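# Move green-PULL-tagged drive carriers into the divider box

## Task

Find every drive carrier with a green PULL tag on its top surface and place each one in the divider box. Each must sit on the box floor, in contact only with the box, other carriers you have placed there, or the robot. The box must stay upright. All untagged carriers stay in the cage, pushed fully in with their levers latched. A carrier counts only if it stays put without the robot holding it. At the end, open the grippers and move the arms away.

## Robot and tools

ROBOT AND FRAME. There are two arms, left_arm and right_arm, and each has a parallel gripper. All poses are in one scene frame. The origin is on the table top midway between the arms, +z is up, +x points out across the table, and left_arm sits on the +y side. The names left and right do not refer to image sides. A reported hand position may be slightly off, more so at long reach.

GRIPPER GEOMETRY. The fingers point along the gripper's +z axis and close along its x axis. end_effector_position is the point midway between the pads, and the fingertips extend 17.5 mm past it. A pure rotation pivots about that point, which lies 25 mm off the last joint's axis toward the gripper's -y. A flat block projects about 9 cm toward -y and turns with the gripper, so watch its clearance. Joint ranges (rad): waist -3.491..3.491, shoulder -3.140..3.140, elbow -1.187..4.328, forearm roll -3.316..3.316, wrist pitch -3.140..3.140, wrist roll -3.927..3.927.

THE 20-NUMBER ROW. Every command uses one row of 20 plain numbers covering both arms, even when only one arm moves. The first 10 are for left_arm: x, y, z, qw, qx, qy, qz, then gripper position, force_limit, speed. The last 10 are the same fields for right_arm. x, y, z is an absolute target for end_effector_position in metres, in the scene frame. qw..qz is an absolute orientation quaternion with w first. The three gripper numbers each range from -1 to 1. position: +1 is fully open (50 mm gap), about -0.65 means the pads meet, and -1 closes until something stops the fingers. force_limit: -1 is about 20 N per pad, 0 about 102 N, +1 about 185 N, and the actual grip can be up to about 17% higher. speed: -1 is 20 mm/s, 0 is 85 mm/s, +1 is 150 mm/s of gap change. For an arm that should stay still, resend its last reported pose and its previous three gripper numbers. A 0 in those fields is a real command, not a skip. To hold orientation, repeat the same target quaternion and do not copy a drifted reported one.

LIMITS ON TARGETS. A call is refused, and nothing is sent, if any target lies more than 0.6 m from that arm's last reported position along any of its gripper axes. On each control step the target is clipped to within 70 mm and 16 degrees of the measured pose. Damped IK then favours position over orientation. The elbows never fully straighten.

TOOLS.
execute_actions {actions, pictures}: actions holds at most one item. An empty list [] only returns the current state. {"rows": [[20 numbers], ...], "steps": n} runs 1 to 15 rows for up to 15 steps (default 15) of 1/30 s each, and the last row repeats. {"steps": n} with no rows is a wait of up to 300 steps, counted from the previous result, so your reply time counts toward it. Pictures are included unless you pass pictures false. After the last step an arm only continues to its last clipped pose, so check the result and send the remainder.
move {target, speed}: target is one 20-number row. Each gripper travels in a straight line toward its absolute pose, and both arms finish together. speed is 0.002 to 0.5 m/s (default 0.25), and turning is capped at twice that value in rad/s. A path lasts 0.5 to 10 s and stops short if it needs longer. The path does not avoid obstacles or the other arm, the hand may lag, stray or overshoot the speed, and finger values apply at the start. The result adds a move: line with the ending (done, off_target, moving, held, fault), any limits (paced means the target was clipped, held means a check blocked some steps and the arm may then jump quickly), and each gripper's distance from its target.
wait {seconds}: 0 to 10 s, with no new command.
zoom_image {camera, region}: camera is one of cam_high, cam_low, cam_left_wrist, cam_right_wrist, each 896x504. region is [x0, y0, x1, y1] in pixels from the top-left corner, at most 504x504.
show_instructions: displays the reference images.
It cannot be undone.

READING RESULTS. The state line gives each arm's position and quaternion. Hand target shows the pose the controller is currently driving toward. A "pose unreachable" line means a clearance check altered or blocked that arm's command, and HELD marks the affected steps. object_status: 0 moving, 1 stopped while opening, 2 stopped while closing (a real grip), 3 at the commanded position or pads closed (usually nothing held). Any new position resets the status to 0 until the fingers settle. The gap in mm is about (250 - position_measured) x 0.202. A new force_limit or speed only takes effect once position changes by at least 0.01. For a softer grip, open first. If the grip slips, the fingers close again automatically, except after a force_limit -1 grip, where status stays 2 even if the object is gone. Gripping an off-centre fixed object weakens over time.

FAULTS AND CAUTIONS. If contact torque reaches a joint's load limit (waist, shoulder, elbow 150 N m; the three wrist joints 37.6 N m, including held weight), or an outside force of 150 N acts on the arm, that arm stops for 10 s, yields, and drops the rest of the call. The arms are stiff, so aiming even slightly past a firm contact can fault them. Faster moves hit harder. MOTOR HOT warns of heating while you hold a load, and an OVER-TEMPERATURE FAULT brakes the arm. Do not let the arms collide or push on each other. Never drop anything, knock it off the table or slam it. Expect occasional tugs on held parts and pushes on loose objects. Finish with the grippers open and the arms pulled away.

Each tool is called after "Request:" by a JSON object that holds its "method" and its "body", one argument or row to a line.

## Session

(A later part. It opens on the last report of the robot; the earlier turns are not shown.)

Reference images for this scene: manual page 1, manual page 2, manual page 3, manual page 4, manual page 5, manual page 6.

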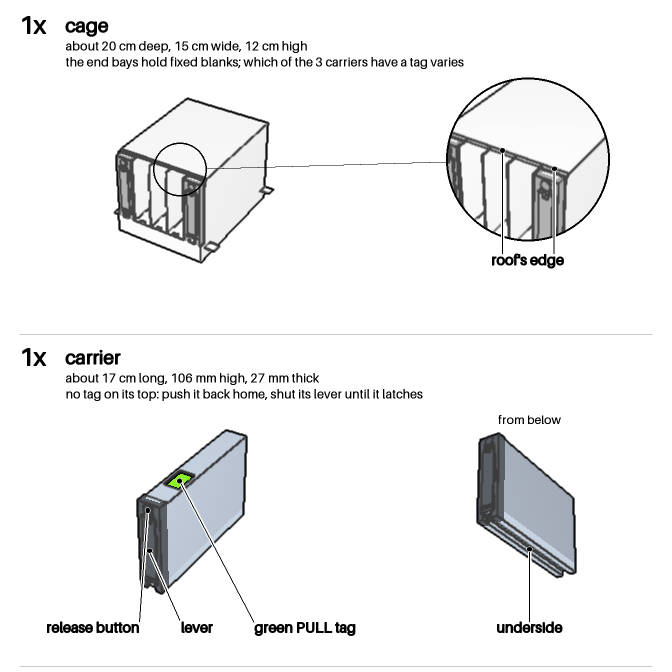

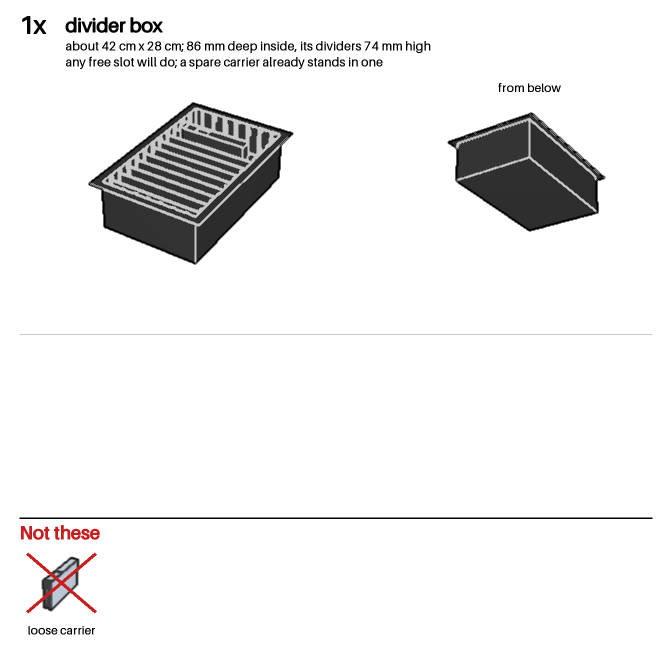

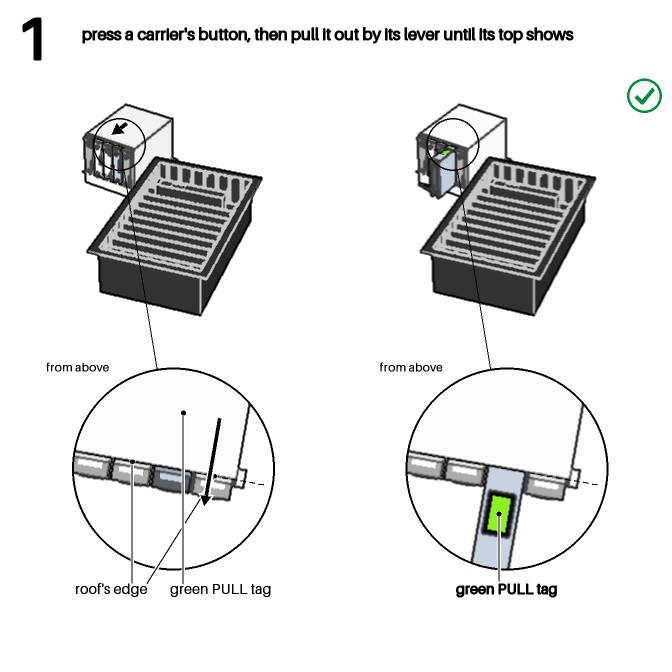

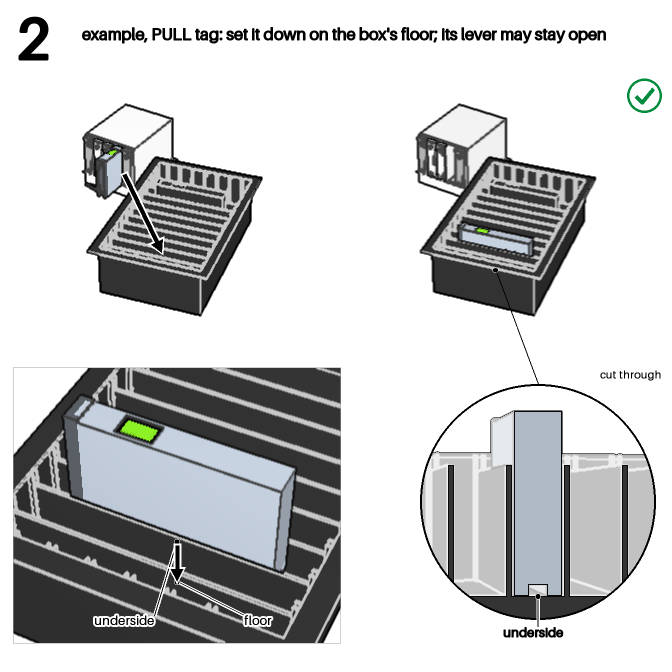

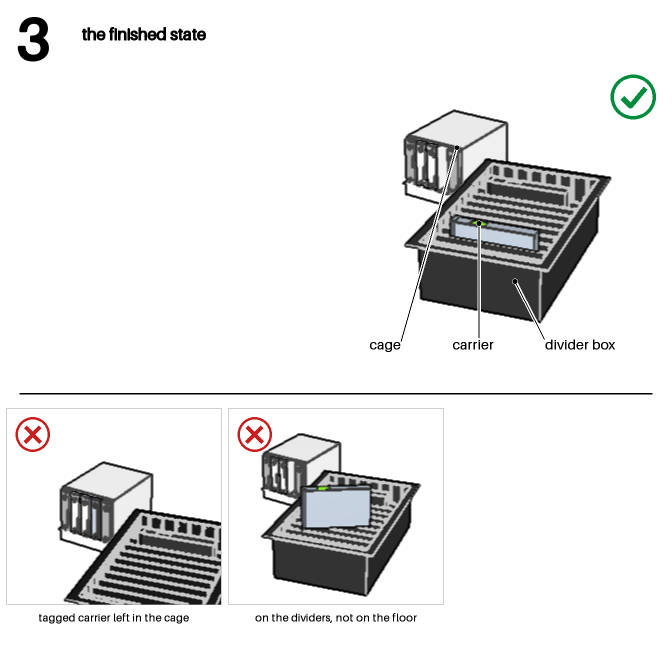

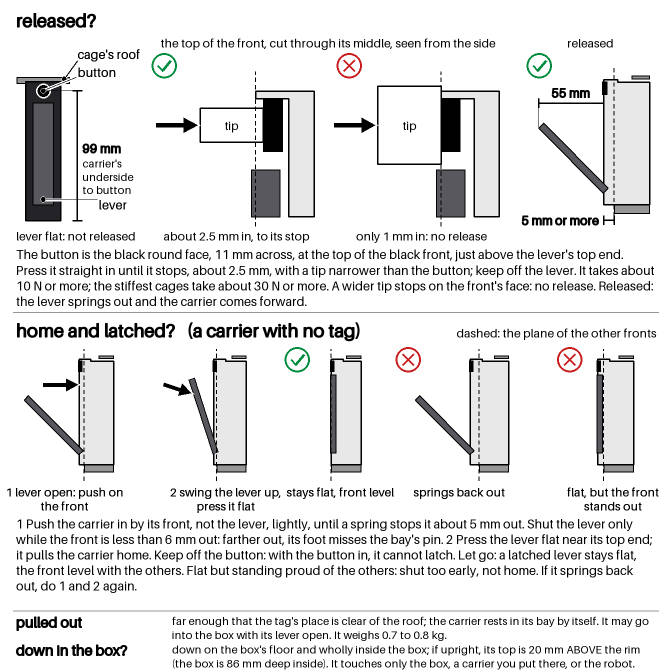

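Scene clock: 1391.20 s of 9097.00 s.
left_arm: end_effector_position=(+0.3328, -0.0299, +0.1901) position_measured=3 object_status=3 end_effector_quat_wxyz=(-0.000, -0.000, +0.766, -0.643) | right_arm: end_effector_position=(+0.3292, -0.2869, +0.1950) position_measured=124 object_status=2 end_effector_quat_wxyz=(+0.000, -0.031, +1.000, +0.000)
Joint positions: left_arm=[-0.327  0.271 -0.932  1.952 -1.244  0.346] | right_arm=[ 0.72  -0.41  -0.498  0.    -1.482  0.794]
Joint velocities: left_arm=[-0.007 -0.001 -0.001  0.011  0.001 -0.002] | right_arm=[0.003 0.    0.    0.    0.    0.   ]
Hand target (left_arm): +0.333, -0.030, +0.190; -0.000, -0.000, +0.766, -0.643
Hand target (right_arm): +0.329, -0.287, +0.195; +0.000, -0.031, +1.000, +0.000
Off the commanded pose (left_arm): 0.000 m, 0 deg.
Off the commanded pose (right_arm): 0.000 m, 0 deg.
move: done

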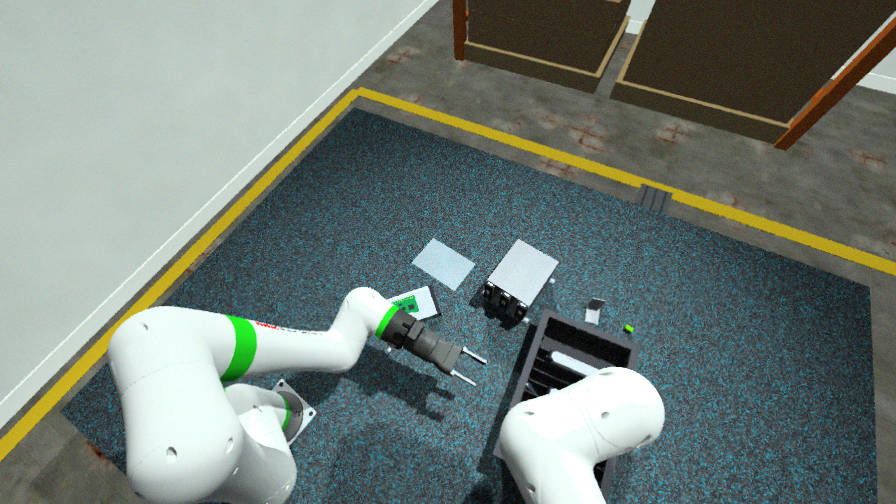

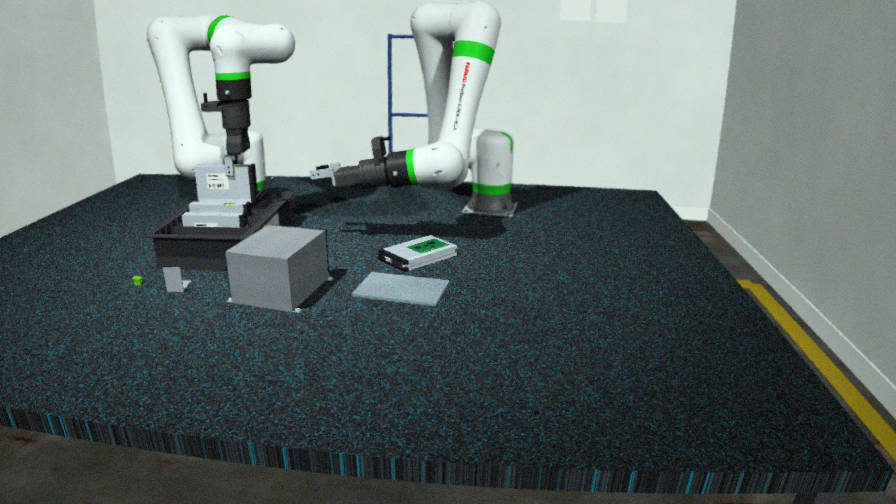

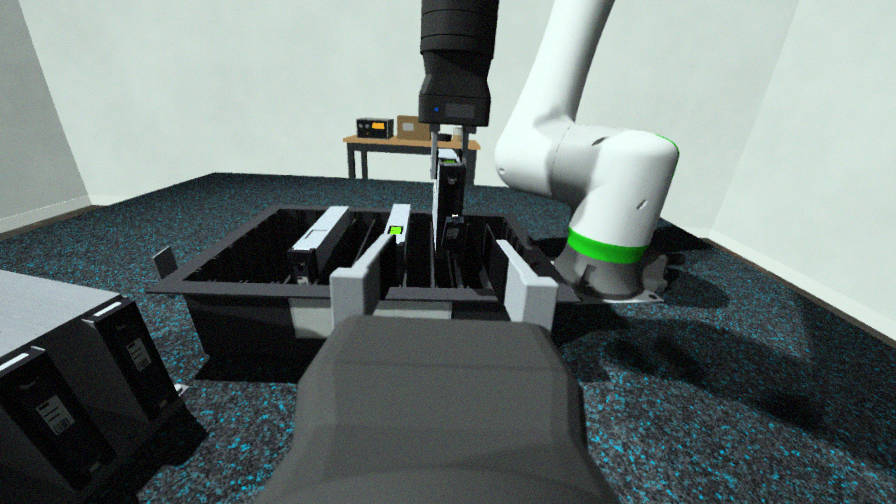

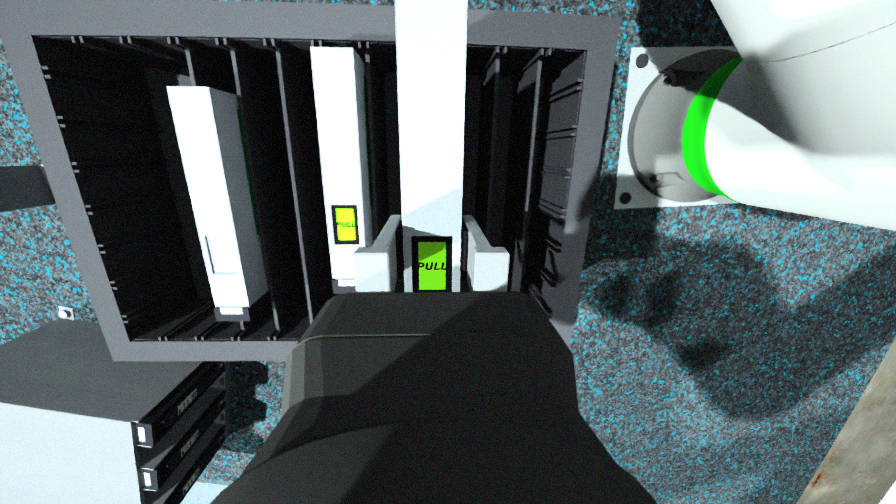

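Request:
{"method": "move", "body": {
  "target": [0.333,-0.03,0.19,0,0,0.766,-0.6428,1,0,0,0.3294,-0.2855,0.181,0,0.0305,-0.9995,0,-1,0.6,1],
  "speed": 0.03
}}

Request:
{"method": "zoom_image", "body": {
  "camera": "cam_left_wrist",
  "region": [400,190,490,300]
}}

Request:
{"method": "zoom_image", "body": {
  "camera": "cam_right_wrist",
  "region": [330,10,410,70]
}}

Request:
{"method": "zoom_image", "body": {
  "camera": "cam_right_wrist",
  "region": [456,10,536,70]
}}

Scene clock: 1447.43 s of 9097.00 s.
left_arm: end_effector_position=(+0.3330, -0.0300, +0.1900) position_measured=3 object_status=3 end_effector_quat_wxyz=(+0.000, +0.000, +0.766, -0.643) | right_arm: end_effector_position=(+0.3294, -0.2855, +0.1811) position_measured=124 object_status=2 end_effector_quat_wxyz=(+0.000, -0.031, +1.000, -0.000)
Joint positions: left_arm=[-0.327  0.271 -0.932  1.951 -1.243  0.346] | right_arm=[ 0.723 -0.403 -0.527  0.    -1.447  0.791]
Joint velocities: left_arm=[0.    0.    0.    0.001 0.001 0.001] | right_arm=[ 0.     0.001 -0.003 -0.     0.003 -0.001]
Hand target (left_arm): +0.333, -0.030, +0.190; -0.000, +0.000, +0.766, -0.643
Hand target (right_arm): +0.329, -0.286, +0.181; +0.000, -0.031, +1.000, -0.000
Off the commanded pose (left_arm): 0.000 m, 0 deg.
Off the commanded pose (right_arm): 0.000 m, 0 deg.
After step 90, 52.50 s passed at rest.
move: done

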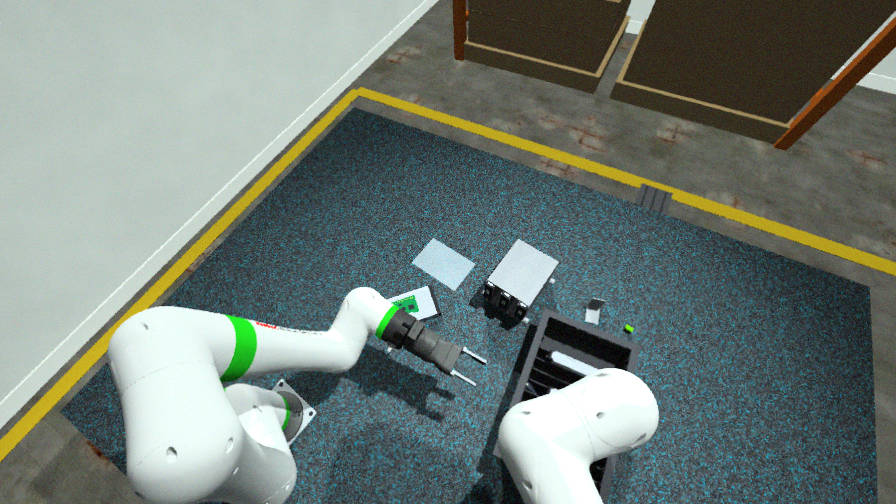

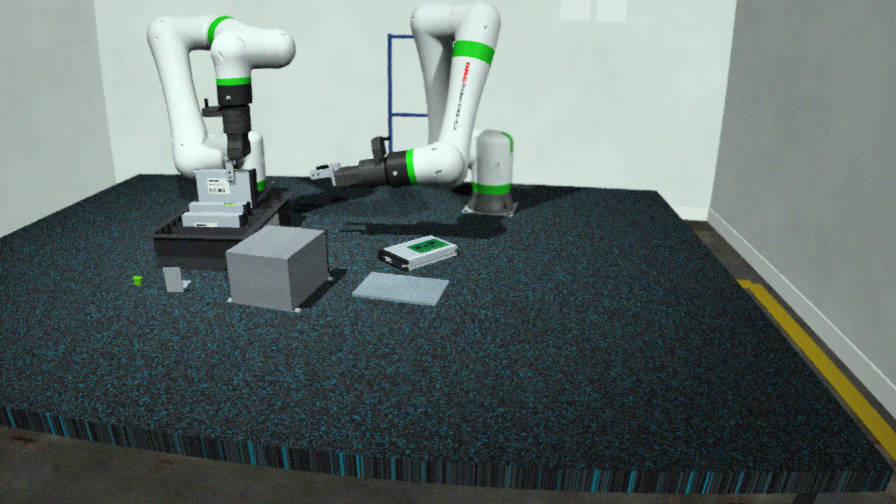

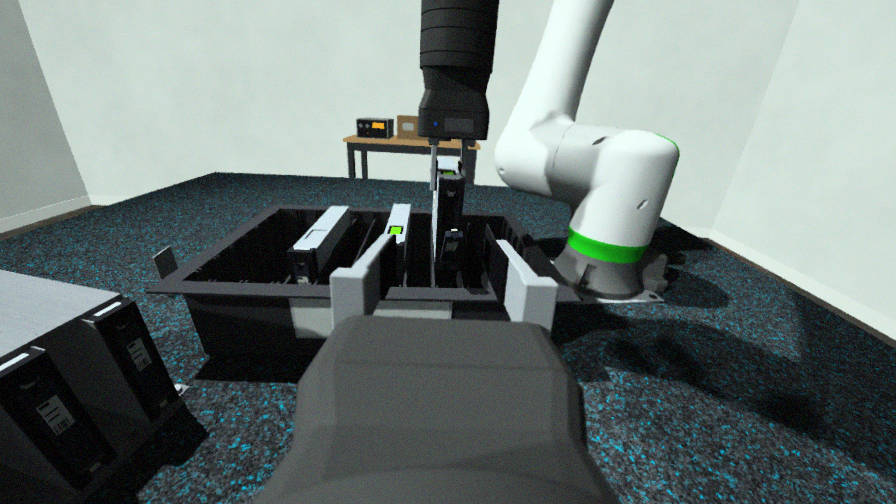

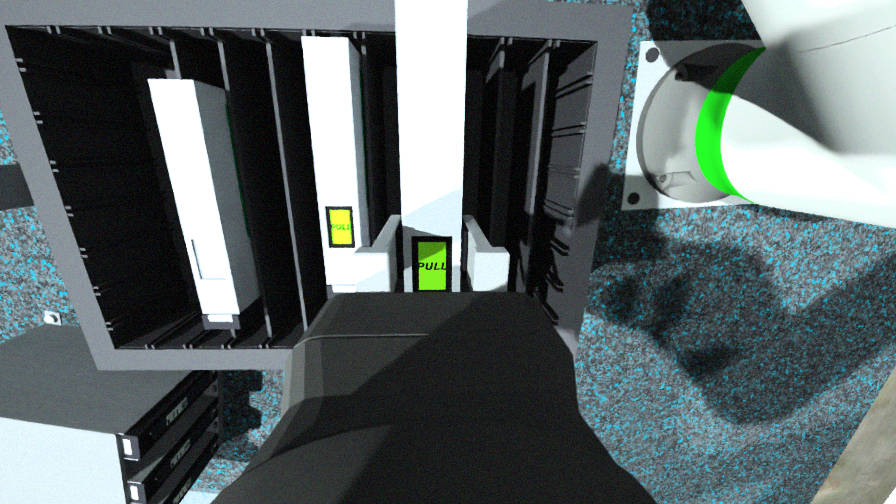

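Region (400, 190, 490, 300) of cam_left_wrist's 896x504 image, scaled by 4.582, with more detail than that image has; it fills the left 412 columns of this view, and the rest is white.

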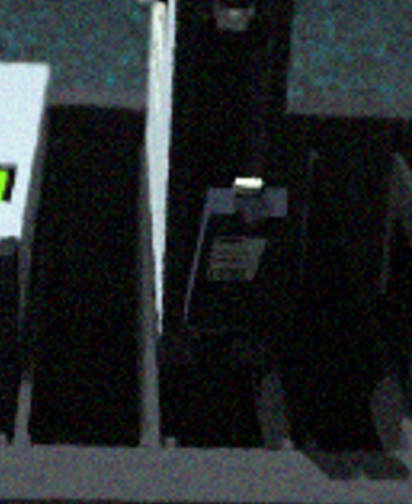

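Region (330, 10, 410, 70) of cam_right_wrist's 896x504 image, scaled by 6.300, with more detail than that image has; it fills the top 378 rows of this view, and the rest is white.

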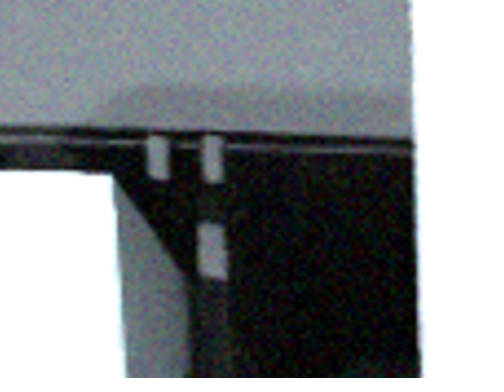

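Region (456, 10, 536, 70) of cam_right_wrist's 896x504 image, scaled by 6.300, with more detail than that image has; it fills the top 378 rows of this view, and the rest is white.

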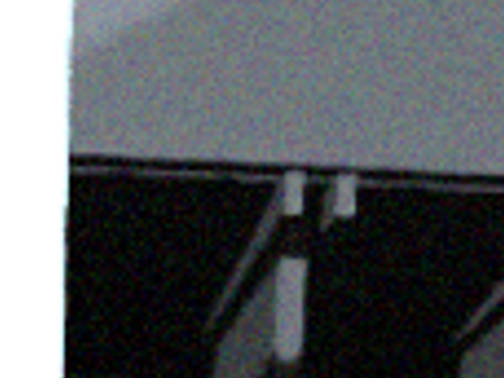

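Request:
{"method": "execute_actions", "body": {
  "actions": [
    {"rows": [[0.333,-0.03,0.19,0,0,0.766,-0.6428,1,0,0,0.3294,-0.2855,0.1805,0,0.0305,-0.9995,0,-1,0.6,1],[0.333,-0.03,0.19,0,0,0.766,-0.6428,1,0,0,0.3294,-0.2855,0.1800,0,0.0305,-0.9995,0,-1,0.6,1],[0.333,-0.03,0.19,0,0,0.766,-0.6428,1,0,0,0.3294,-0.2855,0.1795,0,0.0305,-0.9995,0,-1,0.6,1],[0.333,-0.03,0.19,0,0,0.766,-0.6428,1,0,0,0.3294,-0.2855,0.1790,0,0.0305,-0.9995,0,-1,0.6,1],[0.333,-0.03,0.19,0,0,0.766,-0.6428,1,0,0,0.3294,-0.2855,0.1786,0,0.0305,-0.9995,0,-1,0.6,1],[0.333,-0.03,0.19,0,0,0.766,-0.6428,1,0,0,0.3294,-0.2855,0.1783,0,0.0305,-0.9995,0,-1,0.6,1],[0.333,-0.03,0.19,0,0,0.766,-0.6428,1,0,0,0.3294,-0.2855,0.1781,0,0.0305,-0.9995,0,-1,0.6,1],[0.333,-0.03,0.19,0,0,0.766,-0.6428,1,0,0,0.3294,-0.2855,0.1779,0,0.0305,-0.9995,0,-1,0.6,1],[0.333,-0.03,0.19,0,0,0.766,-0.6428,1,0,0,0.3294,-0.2855,0.1777,0,0.0305,-0.9995,0,-1,0.6,1],[0.333,-0.03,0.19,0,0,0.766,-0.6428,1,0,0,0.3294,-0.2855,0.1775,0,0.0305,-0.9995,0,-1,0.6,1]], "steps": 15}
  ],
  "pictures": false
}}

Scene clock: 1463.37 s of 9097.00 s.
left_arm: end_effector_position=(+0.3330, -0.0300, +0.1900) position_measured=3 object_status=3 end_effector_quat_wxyz=(-0.000, +0.000, +0.766, -0.643) | right_arm: end_effector_position=(+0.3294, -0.2855, +0.1776) position_measured=124 object_status=2 end_effector_quat_wxyz=(+0.000, -0.031, +1.000, +0.000)
Joint positions: left_arm=[-0.327  0.271 -0.932  1.951 -1.243  0.346] | right_arm=[ 0.723 -0.402 -0.534 -0.    -1.438  0.791]
Joint velocities: left_arm=[ 0.001 -0.    -0.    -0.    -0.001  0.   ] | right_arm=[ 0.003  0.    -0.002  0.     0.002  0.001]
Hand target (left_arm): +0.333, -0.030, +0.190; -0.000, +0.000, +0.766, -0.643
Hand target (right_arm): +0.329, -0.286, +0.178; -0.000, -0.031, +1.000, +0.000
Off the commanded pose (left_arm): 0.000 m, 0 deg.
Off the commanded pose (right_arm): 0.000 m, 0 deg.
Steps of this call (steps 1 to 90: nothing new was sent; then 12.43 s passed at rest; steps 91 to 105: all 15 steps of this action). Readings (end_effector_position | what the end effector reports):
91: left_arm (+0.3330, -0.0300, +0.1900) | right_arm (+0.3294, -0.2855, +0.1810) | left_arm position_measured=3 object_status=3 | right_arm position_measured=124 object_status=2
92: left_arm (+0.3330, -0.0300, +0.1900) | right_arm (+0.3294, -0.2855, +0.1808) | left_arm position_measured=3 object_status=3 | right_arm position_measured=124 object_status=2
94: left_arm (+0.3330, -0.0300, +0.1900) | right_arm (+0.3294, -0.2855, +0.1801) | left_arm position_measured=3 object_status=3 | right_arm position_measured=124 object_status=2
98: left_arm (+0.3330, -0.0300, +0.1900) | right_arm (+0.3294, -0.2855, +0.1786) | left_arm position_measured=3 object_status=3 | right_arm position_measured=124 object_status=2
105: the state above

Request:
{"method": "execute_actions", "body": {
  "actions": [
    {"rows": [[0.333,-0.03,0.19,0,0,0.766,-0.6428,1,0,0,0.3294,-0.2855,0.1773,0,0.0305,-0.9995,0,-1,0.6,1],[0.333,-0.03,0.19,0,0,0.766,-0.6428,1,0,0,0.3294,-0.2855,0.1771,0,0.0305,-0.9995,0,-1,0.6,1],[0.333,-0.03,0.19,0,0,0.766,-0.6428,1,0,0,0.3294,-0.2855,0.1771,0,0.0305,-0.9995,0,-1,0.6,1],[0.333,-0.03,0.19,0,0,0.766,-0.6428,1,0,0,0.3294,-0.2855,0.1771,0,0.0305,-0.9995,0,-1,0.6,1],[0.333,-0.03,0.19,0,0,0.766,-0.6428,1,0,0,0.3294,-0.2855,0.1771,0,0.0305,-0.9995,0,-1,0.6,1],[0.333,-0.03,0.19,0,0,0.766,-0.6428,1,0,0,0.3294,-0.2855,0.1771,0,0.0305,-0.9995,0,-1,0.6,1],[0.333,-0.03,0.19,0,0,0.766,-0.6428,1,0,0,0.3294,-0.2855,0.1771,0,0.0305,-0.9995,0,-1,0.6,1],[0.333,-0.03,0.19,0,0,0.766,-0.6428,1,0,0,0.3294,-0.2855,0.1771,0,0.0305,-0.9995,0,-1,0.6,1],[0.333,-0.03,0.19,0,0,0.766,-0.6428,1,0,0,0.3294,-0.2855,0.1769,0,0.0305,-0.9995,0,-1,0.6,1],[0.333,-0.03,0.19,0,0,0.766,-0.6428,1,0,0,0.3294,-0.2855,0.1767,0,0.0305,-0.9995,0,-1,0.6,1]], "steps": 15}
  ],
  "pictures": false
}}

Scene clock: 1470.43 s of 9097.00 s.
left_arm: end_effector_position=(+0.3330, -0.0300, +0.1900) position_measured=3 object_status=3 end_effector_quat_wxyz=(-0.000, +0.000, +0.766, -0.643) | right_arm: end_effector_position=(+0.3294, -0.2855, +0.1767) position_measured=124 object_status=2 end_effector_quat_wxyz=(-0.000, -0.031, +1.000, +0.000)
Joint positions: left_arm=[-0.327  0.271 -0.932  1.951 -1.243  0.346] | right_arm=[ 0.723 -0.402 -0.536 -0.    -1.436  0.791]
Joint velocities: left_arm=[ 0.     0.    -0.001 -0.001 -0.001 -0.001] | right_arm=[-0.     0.001 -0.001  0.     0.001  0.   ]
Hand target (left_arm): +0.333, -0.030, +0.190; -0.000, +0.000, +0.766, -0.643
Hand target (right_arm): +0.329, -0.286, +0.177; -0.000, -0.031, +1.000, +0.000
Off the commanded pose (left_arm): 0.000 m, 0 deg.
Off the commanded pose (right_arm): 0.000 m, 0 deg.
Steps of this call (steps 1 to 90: nothing new was sent; then 3.57 s passed at rest; steps 91 to 105: all 15 steps of this action). Readings (end_effector_position | what the end effector reports):
91: left_arm (+0.3330, -0.0300, +0.1900) | right_arm (+0.3294, -0.2855, +0.1775) | left_arm position_measured=3 object_status=3 | right_arm position_measured=124 object_status=2
92: left_arm (+0.3330, -0.0300, +0.1900) | right_arm (+0.3294, -0.2855, +0.1774) | left_arm position_measured=3 object_status=3 | right_arm position_measured=124 object_status=2
94: left_arm (+0.3330, -0.0300, +0.1900) | right_arm (+0.3294, -0.2855, +0.1771) | left_arm position_measured=3 object_status=3 | right_arm position_measured=124 object_status=2
98: left_arm (+0.3330, -0.0300, +0.1900) | right_arm (+0.3294, -0.2855, +0.1771) | left_arm position_measured=3 object_status=3 | right_arm position_measured=124 object_status=2
105: the state above

Request:
{"method": "execute_actions", "body": {
  "actions": [
    {"rows": [[0.333,-0.03,0.19,0,0,0.766,-0.6428,1,0,0,0.3294,-0.2855,0.1765,0,0.0305,-0.9995,0,-1,0.6,1],[0.333,-0.03,0.19,0,0,0.766,-0.6428,1,0,0,0.3294,-0.2855,0.1763,0,0.0305,-0.9995,0,-1,0.6,1],[0.333,-0.03,0.19,0,0,0.766,-0.6428,1,0,0,0.3294,-0.2855,0.1763,0,0.0305,-0.9995,0,-1,0.6,1],[0.333,-0.03,0.19,0,0,0.766,-0.6428,1,0,0,0.3294,-0.2855,0.1763,0,0.0305,-0.9995,0,-1,0.6,1],[0.333,-0.03,0.19,0,0,0.766,-0.6428,1,0,0,0.3294,-0.2855,0.1763,0,0.0305,-0.9995,0,-1,0.6,1],[0.333,-0.03,0.19,0,0,0.766,-0.6428,1,0,0,0.3294,-0.2855,0.1763,0,0.0305,-0.9995,0,-1,0.6,1],[0.333,-0.03,0.19,0,0,0.766,-0.6428,1,0,0,0.3294,-0.2855,0.1763,0,0.0305,-0.9995,0,-1,0.6,1],[0.333,-0.03,0.19,0,0,0.766,-0.6428,1,0,0,0.3294,-0.2855,0.1763,0,0.0305,-0.9995,0,-1,0.6,1],[0.333,-0.03,0.19,0,0,0.766,-0.6428,1,0,0,0.3294,-0.2855,0.1760,0,0.0305,-0.9995,0,-1,0.6,1],[0.333,-0.03,0.19,0,0,0.766,-0.6428,1,0,0,0.3294,-0.2855,0.1758,0,0.0305,-0.9995,0,-1,0.6,1]], "steps": 15}
  ]
}}

Request:
{"method": "zoom_image", "body": {
  "camera": "cam_left_wrist",
  "region": [400,190,490,300]
}}

Scene clock: 1478.43 s of 9097.00 s.
left_arm: end_effector_position=(+0.3330, -0.0300, +0.1900) position_measured=3 object_status=3 end_effector_quat_wxyz=(-0.000, +0.000, +0.766, -0.643) | right_arm: end_effector_position=(+0.3294, -0.2855, +0.1758) position_measured=124 object_status=2 end_effector_quat_wxyz=(-0.000, -0.031, +1.000, -0.000)
Joint positions: left_arm=[-0.327  0.271 -0.932  1.951 -1.243  0.346] | right_arm=[ 0.723 -0.401 -0.538  0.    -1.434  0.791]
Joint velocities: left_arm=[-0.001  0.    -0.    -0.001  0.002  0.   ] | right_arm=[-0.001 -0.    -0.001  0.     0.001 -0.   ]
Hand target (left_arm): +0.333, -0.030, +0.190; -0.000, +0.000, +0.766, -0.643
Hand target (right_arm): +0.329, -0.286, +0.176; -0.000, -0.031, +1.000, -0.000
Off the commanded pose (left_arm): 0.000 m, 0 deg.
Off the commanded pose (right_arm): 0.000 m, 0 deg.
Steps of this call (steps 1 to 90: nothing new was sent; then 4.50 s passed at rest; steps 91 to 105: all 15 steps of this action). Readings (end_effector_position | what the end effector reports):
91: left_arm (+0.3330, -0.0300, +0.1900) | right_arm (+0.3294, -0.2855, +0.1767) | left_arm position_measured=3 object_status=3 | right_arm position_measured=124 object_status=2
92: left_arm (+0.3330, -0.0300, +0.1900) | right_arm (+0.3294, -0.2855, +0.1766) | left_arm position_measured=3 object_status=3 | right_arm position_measured=124 object_status=2
94: left_arm (+0.3330, -0.0300, +0.1900) | right_arm (+0.3294, -0.2855, +0.1764) | left_arm position_measured=3 object_status=3 | right_arm position_measured=124 object_status=2
98: left_arm (+0.3330, -0.0300, +0.1900) | right_arm (+0.3294, -0.2855, +0.1763) | left_arm position_measured=3 object_status=3 | right_arm position_measured=124 object_status=2
105: the state above

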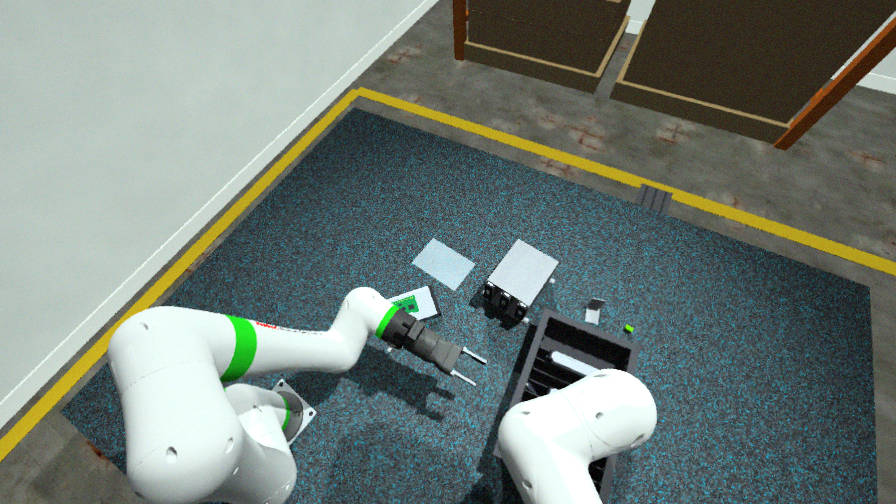

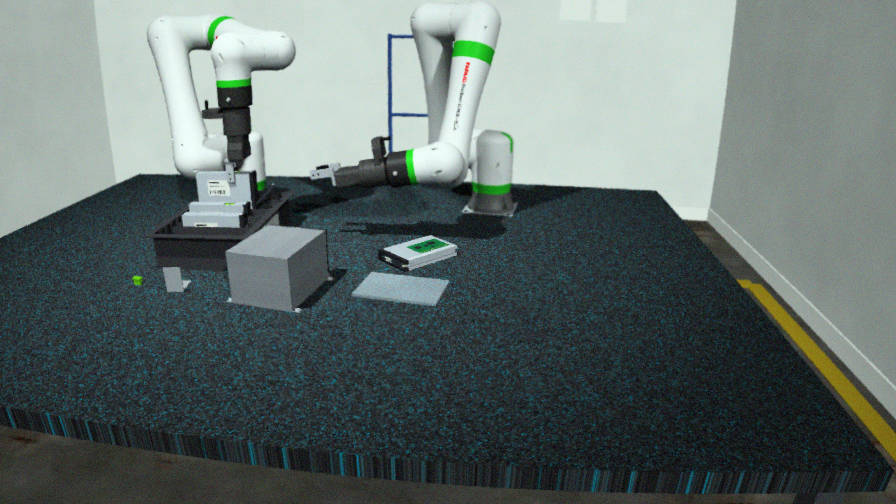

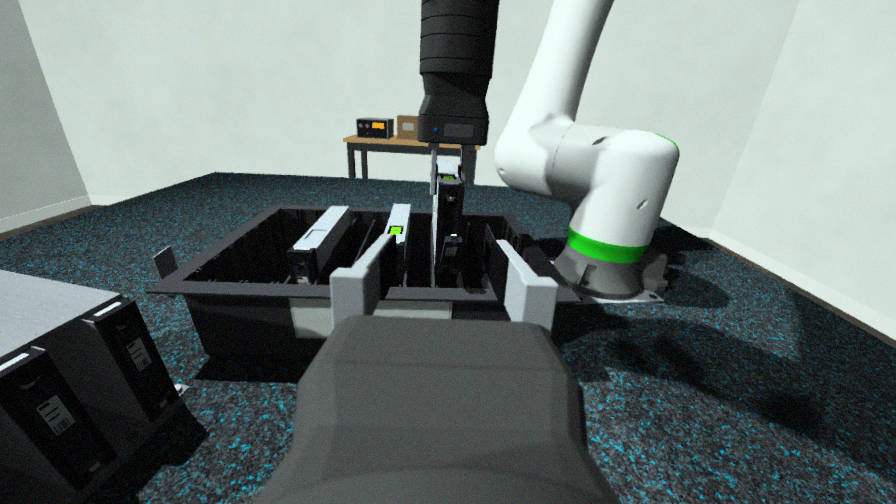

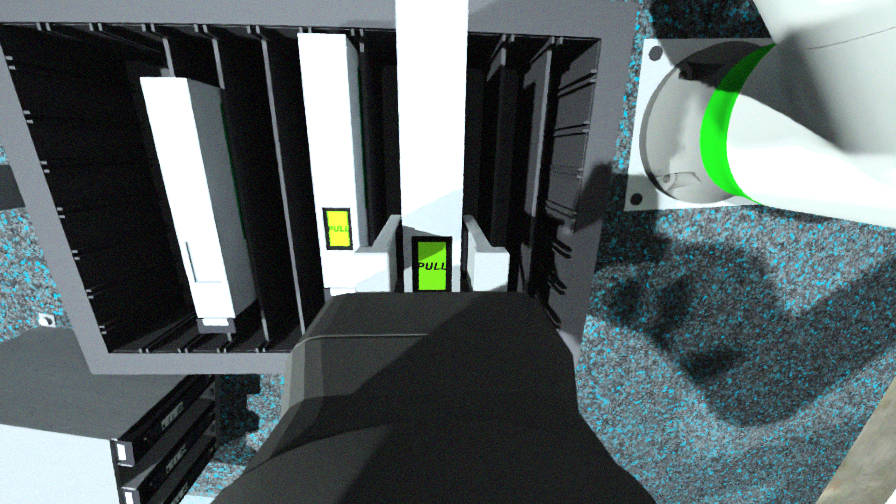

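Region (400, 190, 490, 300) of cam_left_wrist's 896x504 image, scaled by 4.582, with more detail than that image has; it fills the left 412 columns of this view, and the rest is white.

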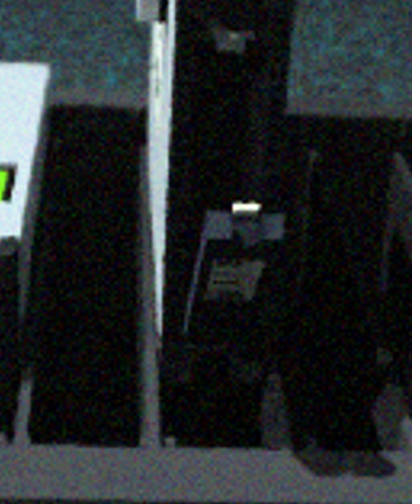

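Request:
{"method": "execute_actions", "body": {
  "actions": [
    {"rows": [[0.333,-0.03,0.19,0,0,0.766,-0.6428,1,0,0,0.3294,-0.2855,0.1756,0,0.0305,-0.9995,0,-1,0.6,1],[0.333,-0.03,0.19,0,0,0.766,-0.6428,1,0,0,0.3294,-0.2855,0.1753,0,0.0305,-0.9995,0,-1,0.6,1],[0.333,-0.03,0.19,0,0,0.766,-0.6428,1,0,0,0.3294,-0.2855,0.1753,0,0.0305,-0.9995,0,-1,0.6,1],[0.333,-0.03,0.19,0,0,0.766,-0.6428,1,0,0,0.3294,-0.2855,0.1753,0,0.0305,-0.9995,0,-1,0.6,1],[0.333,-0.03,0.19,0,0,0.766,-0.6428,1,0,0,0.3294,-0.2855,0.1753,0,0.0305,-0.9995,0,-1,0.6,1],[0.333,-0.03,0.19,0,0,0.766,-0.6428,1,0,0,0.3294,-0.2855,0.1753,0,0.0305,-0.9995,0,-1,0.6,1],[0.333,-0.03,0.19,0,0,0.766,-0.6428,1,0,0,0.3294,-0.2855,0.1753,0,0.0305,-0.9995,0,-1,0.6,1],[0.333,-0.03,0.19,0,0,0.766,-0.6428,1,0,0,0.3294,-0.2855,0.1753,0,0.0305,-0.9995,0,-1,0.6,1],[0.333,-0.03,0.19,0,0,0.766,-0.6428,1,0,0,0.3294,-0.2855,0.1750,0,0.0305,-0.9995,0,-1,0.6,1],[0.333,-0.03,0.19,0,0,0.766,-0.6428,1,0,0,0.3294,-0.2855,0.1748,0,0.0305,-0.9995,0,-1,0.6,1]], "steps": 15}
  ],
  "pictures": false
}}

Scene clock: 1485.83 s of 9097.00 s.
left_arm: end_effector_position=(+0.3330, -0.0300, +0.1900) position_measured=3 object_status=3 end_effector_quat_wxyz=(-0.000, +0.000, +0.766, -0.643) | right_arm: end_effector_position=(+0.3294, -0.2855, +0.1748) position_measured=124 object_status=2 end_effector_quat_wxyz=(-0.000, -0.031, +1.000, -0.000)
Joint positions: left_arm=[-0.327  0.271 -0.932  1.951 -1.243  0.346] | right_arm=[ 0.723 -0.401 -0.54   0.    -1.432  0.791]
Joint velocities: left_arm=[-0.001  0.     0.001 -0.     0.002  0.   ] | right_arm=[ 0.     0.    -0.001  0.     0.001 -0.   ]
Hand target (left_arm): +0.333, -0.030, +0.190; -0.000, +0.000, +0.766, -0.643
Hand target (right_arm): +0.329, -0.286, +0.175; -0.000, -0.031, +1.000, +0.000
Off the commanded pose (left_arm): 0.000 m, 0 deg.
Off the commanded pose (right_arm): 0.000 m, 0 deg.
Steps of this call (steps 1 to 90: nothing new was sent; then 3.90 s passed at rest; steps 91 to 105: all 15 steps of this action). Readings (end_effector_position | what the end effector reports):
91: left_arm (+0.3330, -0.0300, +0.1900) | right_arm (+0.3294, -0.2855, +0.1758) | left_arm position_measured=3 object_status=3 | right_arm position_measured=124 object_status=2
92: left_arm (+0.3330, -0.0300, +0.1900) | right_arm (+0.3294, -0.2855, +0.1757) | left_arm position_measured=3 object_status=3 | right_arm position_measured=124 object_status=2
94: left_arm (+0.3330, -0.0300, +0.1900) | right_arm (+0.3294, -0.2855, +0.1755) | left_arm position_measured=3 object_status=3 | right_arm position_measured=124 object_status=2
98: left_arm (+0.3330, -0.0300, +0.1900) | right_arm (+0.3294, -0.2855, +0.1753) | left_arm position_measured=3 object_status=3 | right_arm position_measured=124 object_status=2
105: the state above

Clear. Lower slowly in increments.

Request:
{"method": "move", "body": {
  "target": [0.333,-0.03,0.19,0,0,0.766,-0.6428,1,0,0,0.3294,-0.2855,0.160,0,0.0305,-0.9995,0,-1,0.6,1],
  "speed": 0.006
}}

Request:
{"method": "zoom_image", "body": {
  "camera": "cam_left_wrist",
  "region": [400,170,490,300]
}}

Request:
{"method": "zoom_image", "body": {
  "camera": "cam_low",
  "region": [175,150,265,235]
}}

Scene clock: 1491.03 s of 9097.00 s.
left_arm: end_effector_position=(+0.3330, -0.0300, +0.1900) position_measured=3 object_status=3 end_effector_quat_wxyz=(-0.000, +0.000, +0.766, -0.643) | right_arm: end_effector_position=(+0.3294, -0.2855, +0.1600) position_measured=124 object_status=2 end_effector_quat_wxyz=(+0.000, -0.031, +1.000, -0.000)
Joint positions: left_arm=[-0.327  0.271 -0.932  1.951 -1.243  0.346] | right_arm=[ 0.723 -0.394 -0.571  0.    -1.394  0.791]
Joint velocities: left_arm=[ 0.001  0.     0.001  0.001  0.    -0.001] | right_arm=[ 0.002 -0.    -0.001 -0.     0.001  0.   ]
Hand target (left_arm): +0.333, -0.030, +0.190; -0.000, +0.000, +0.766, -0.643
Hand target (right_arm): +0.329, -0.286, +0.160; -0.000, -0.031, +1.000, +0.000
Off the commanded pose (left_arm): 0.000 m, 0 deg.
Off the commanded pose (right_arm): 0.000 m, 0 deg.
move: done

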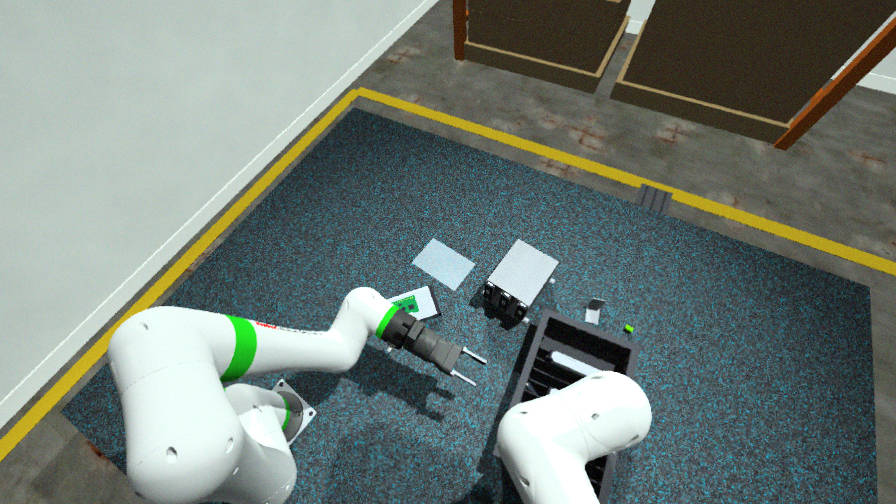

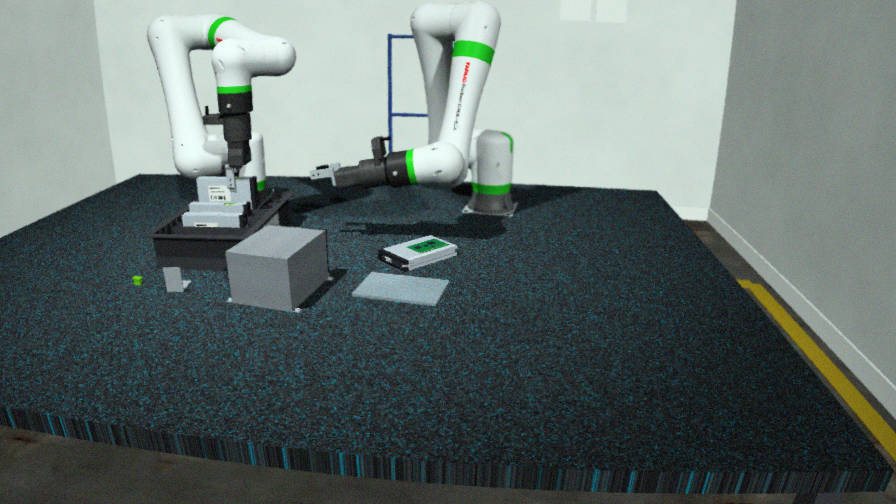

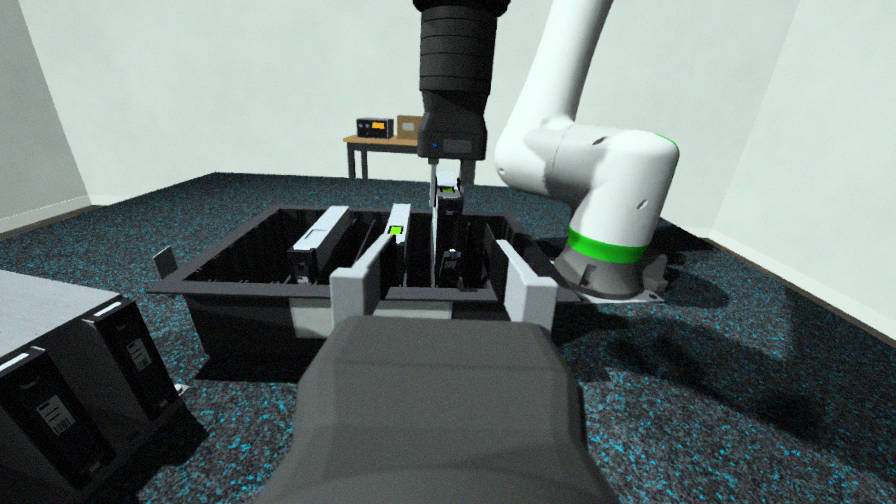

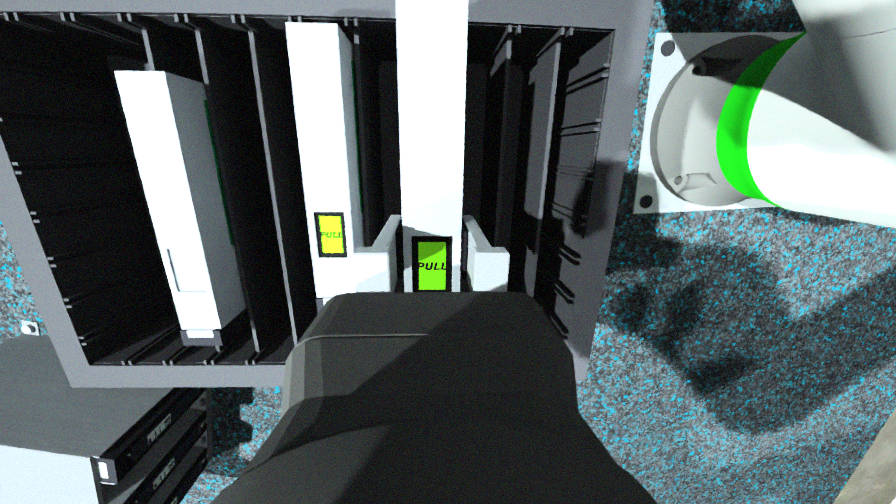

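Region (400, 170, 490, 300) of cam_left_wrist's 896x504 image, scaled by 3.877, with more detail than that image has; it fills the left 349 columns of this view, and the rest is white.

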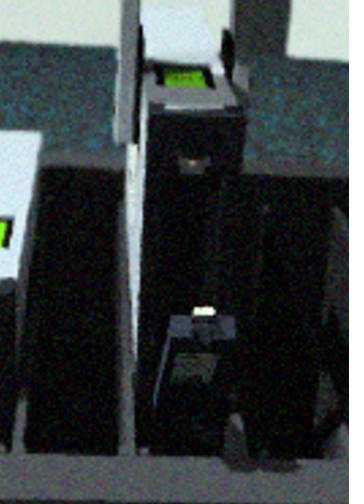

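Region (175, 150, 265, 235) of cam_low's 896x504 image, scaled by 5.600, with more detail than that image has.

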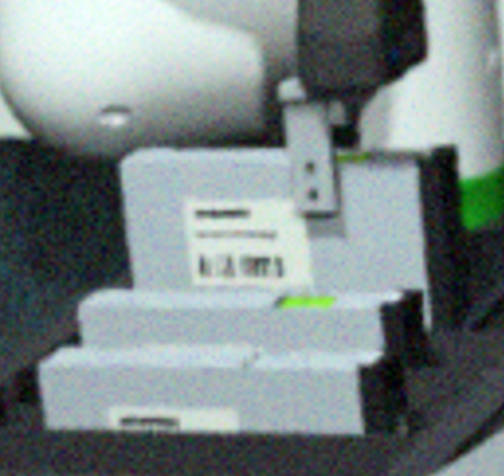

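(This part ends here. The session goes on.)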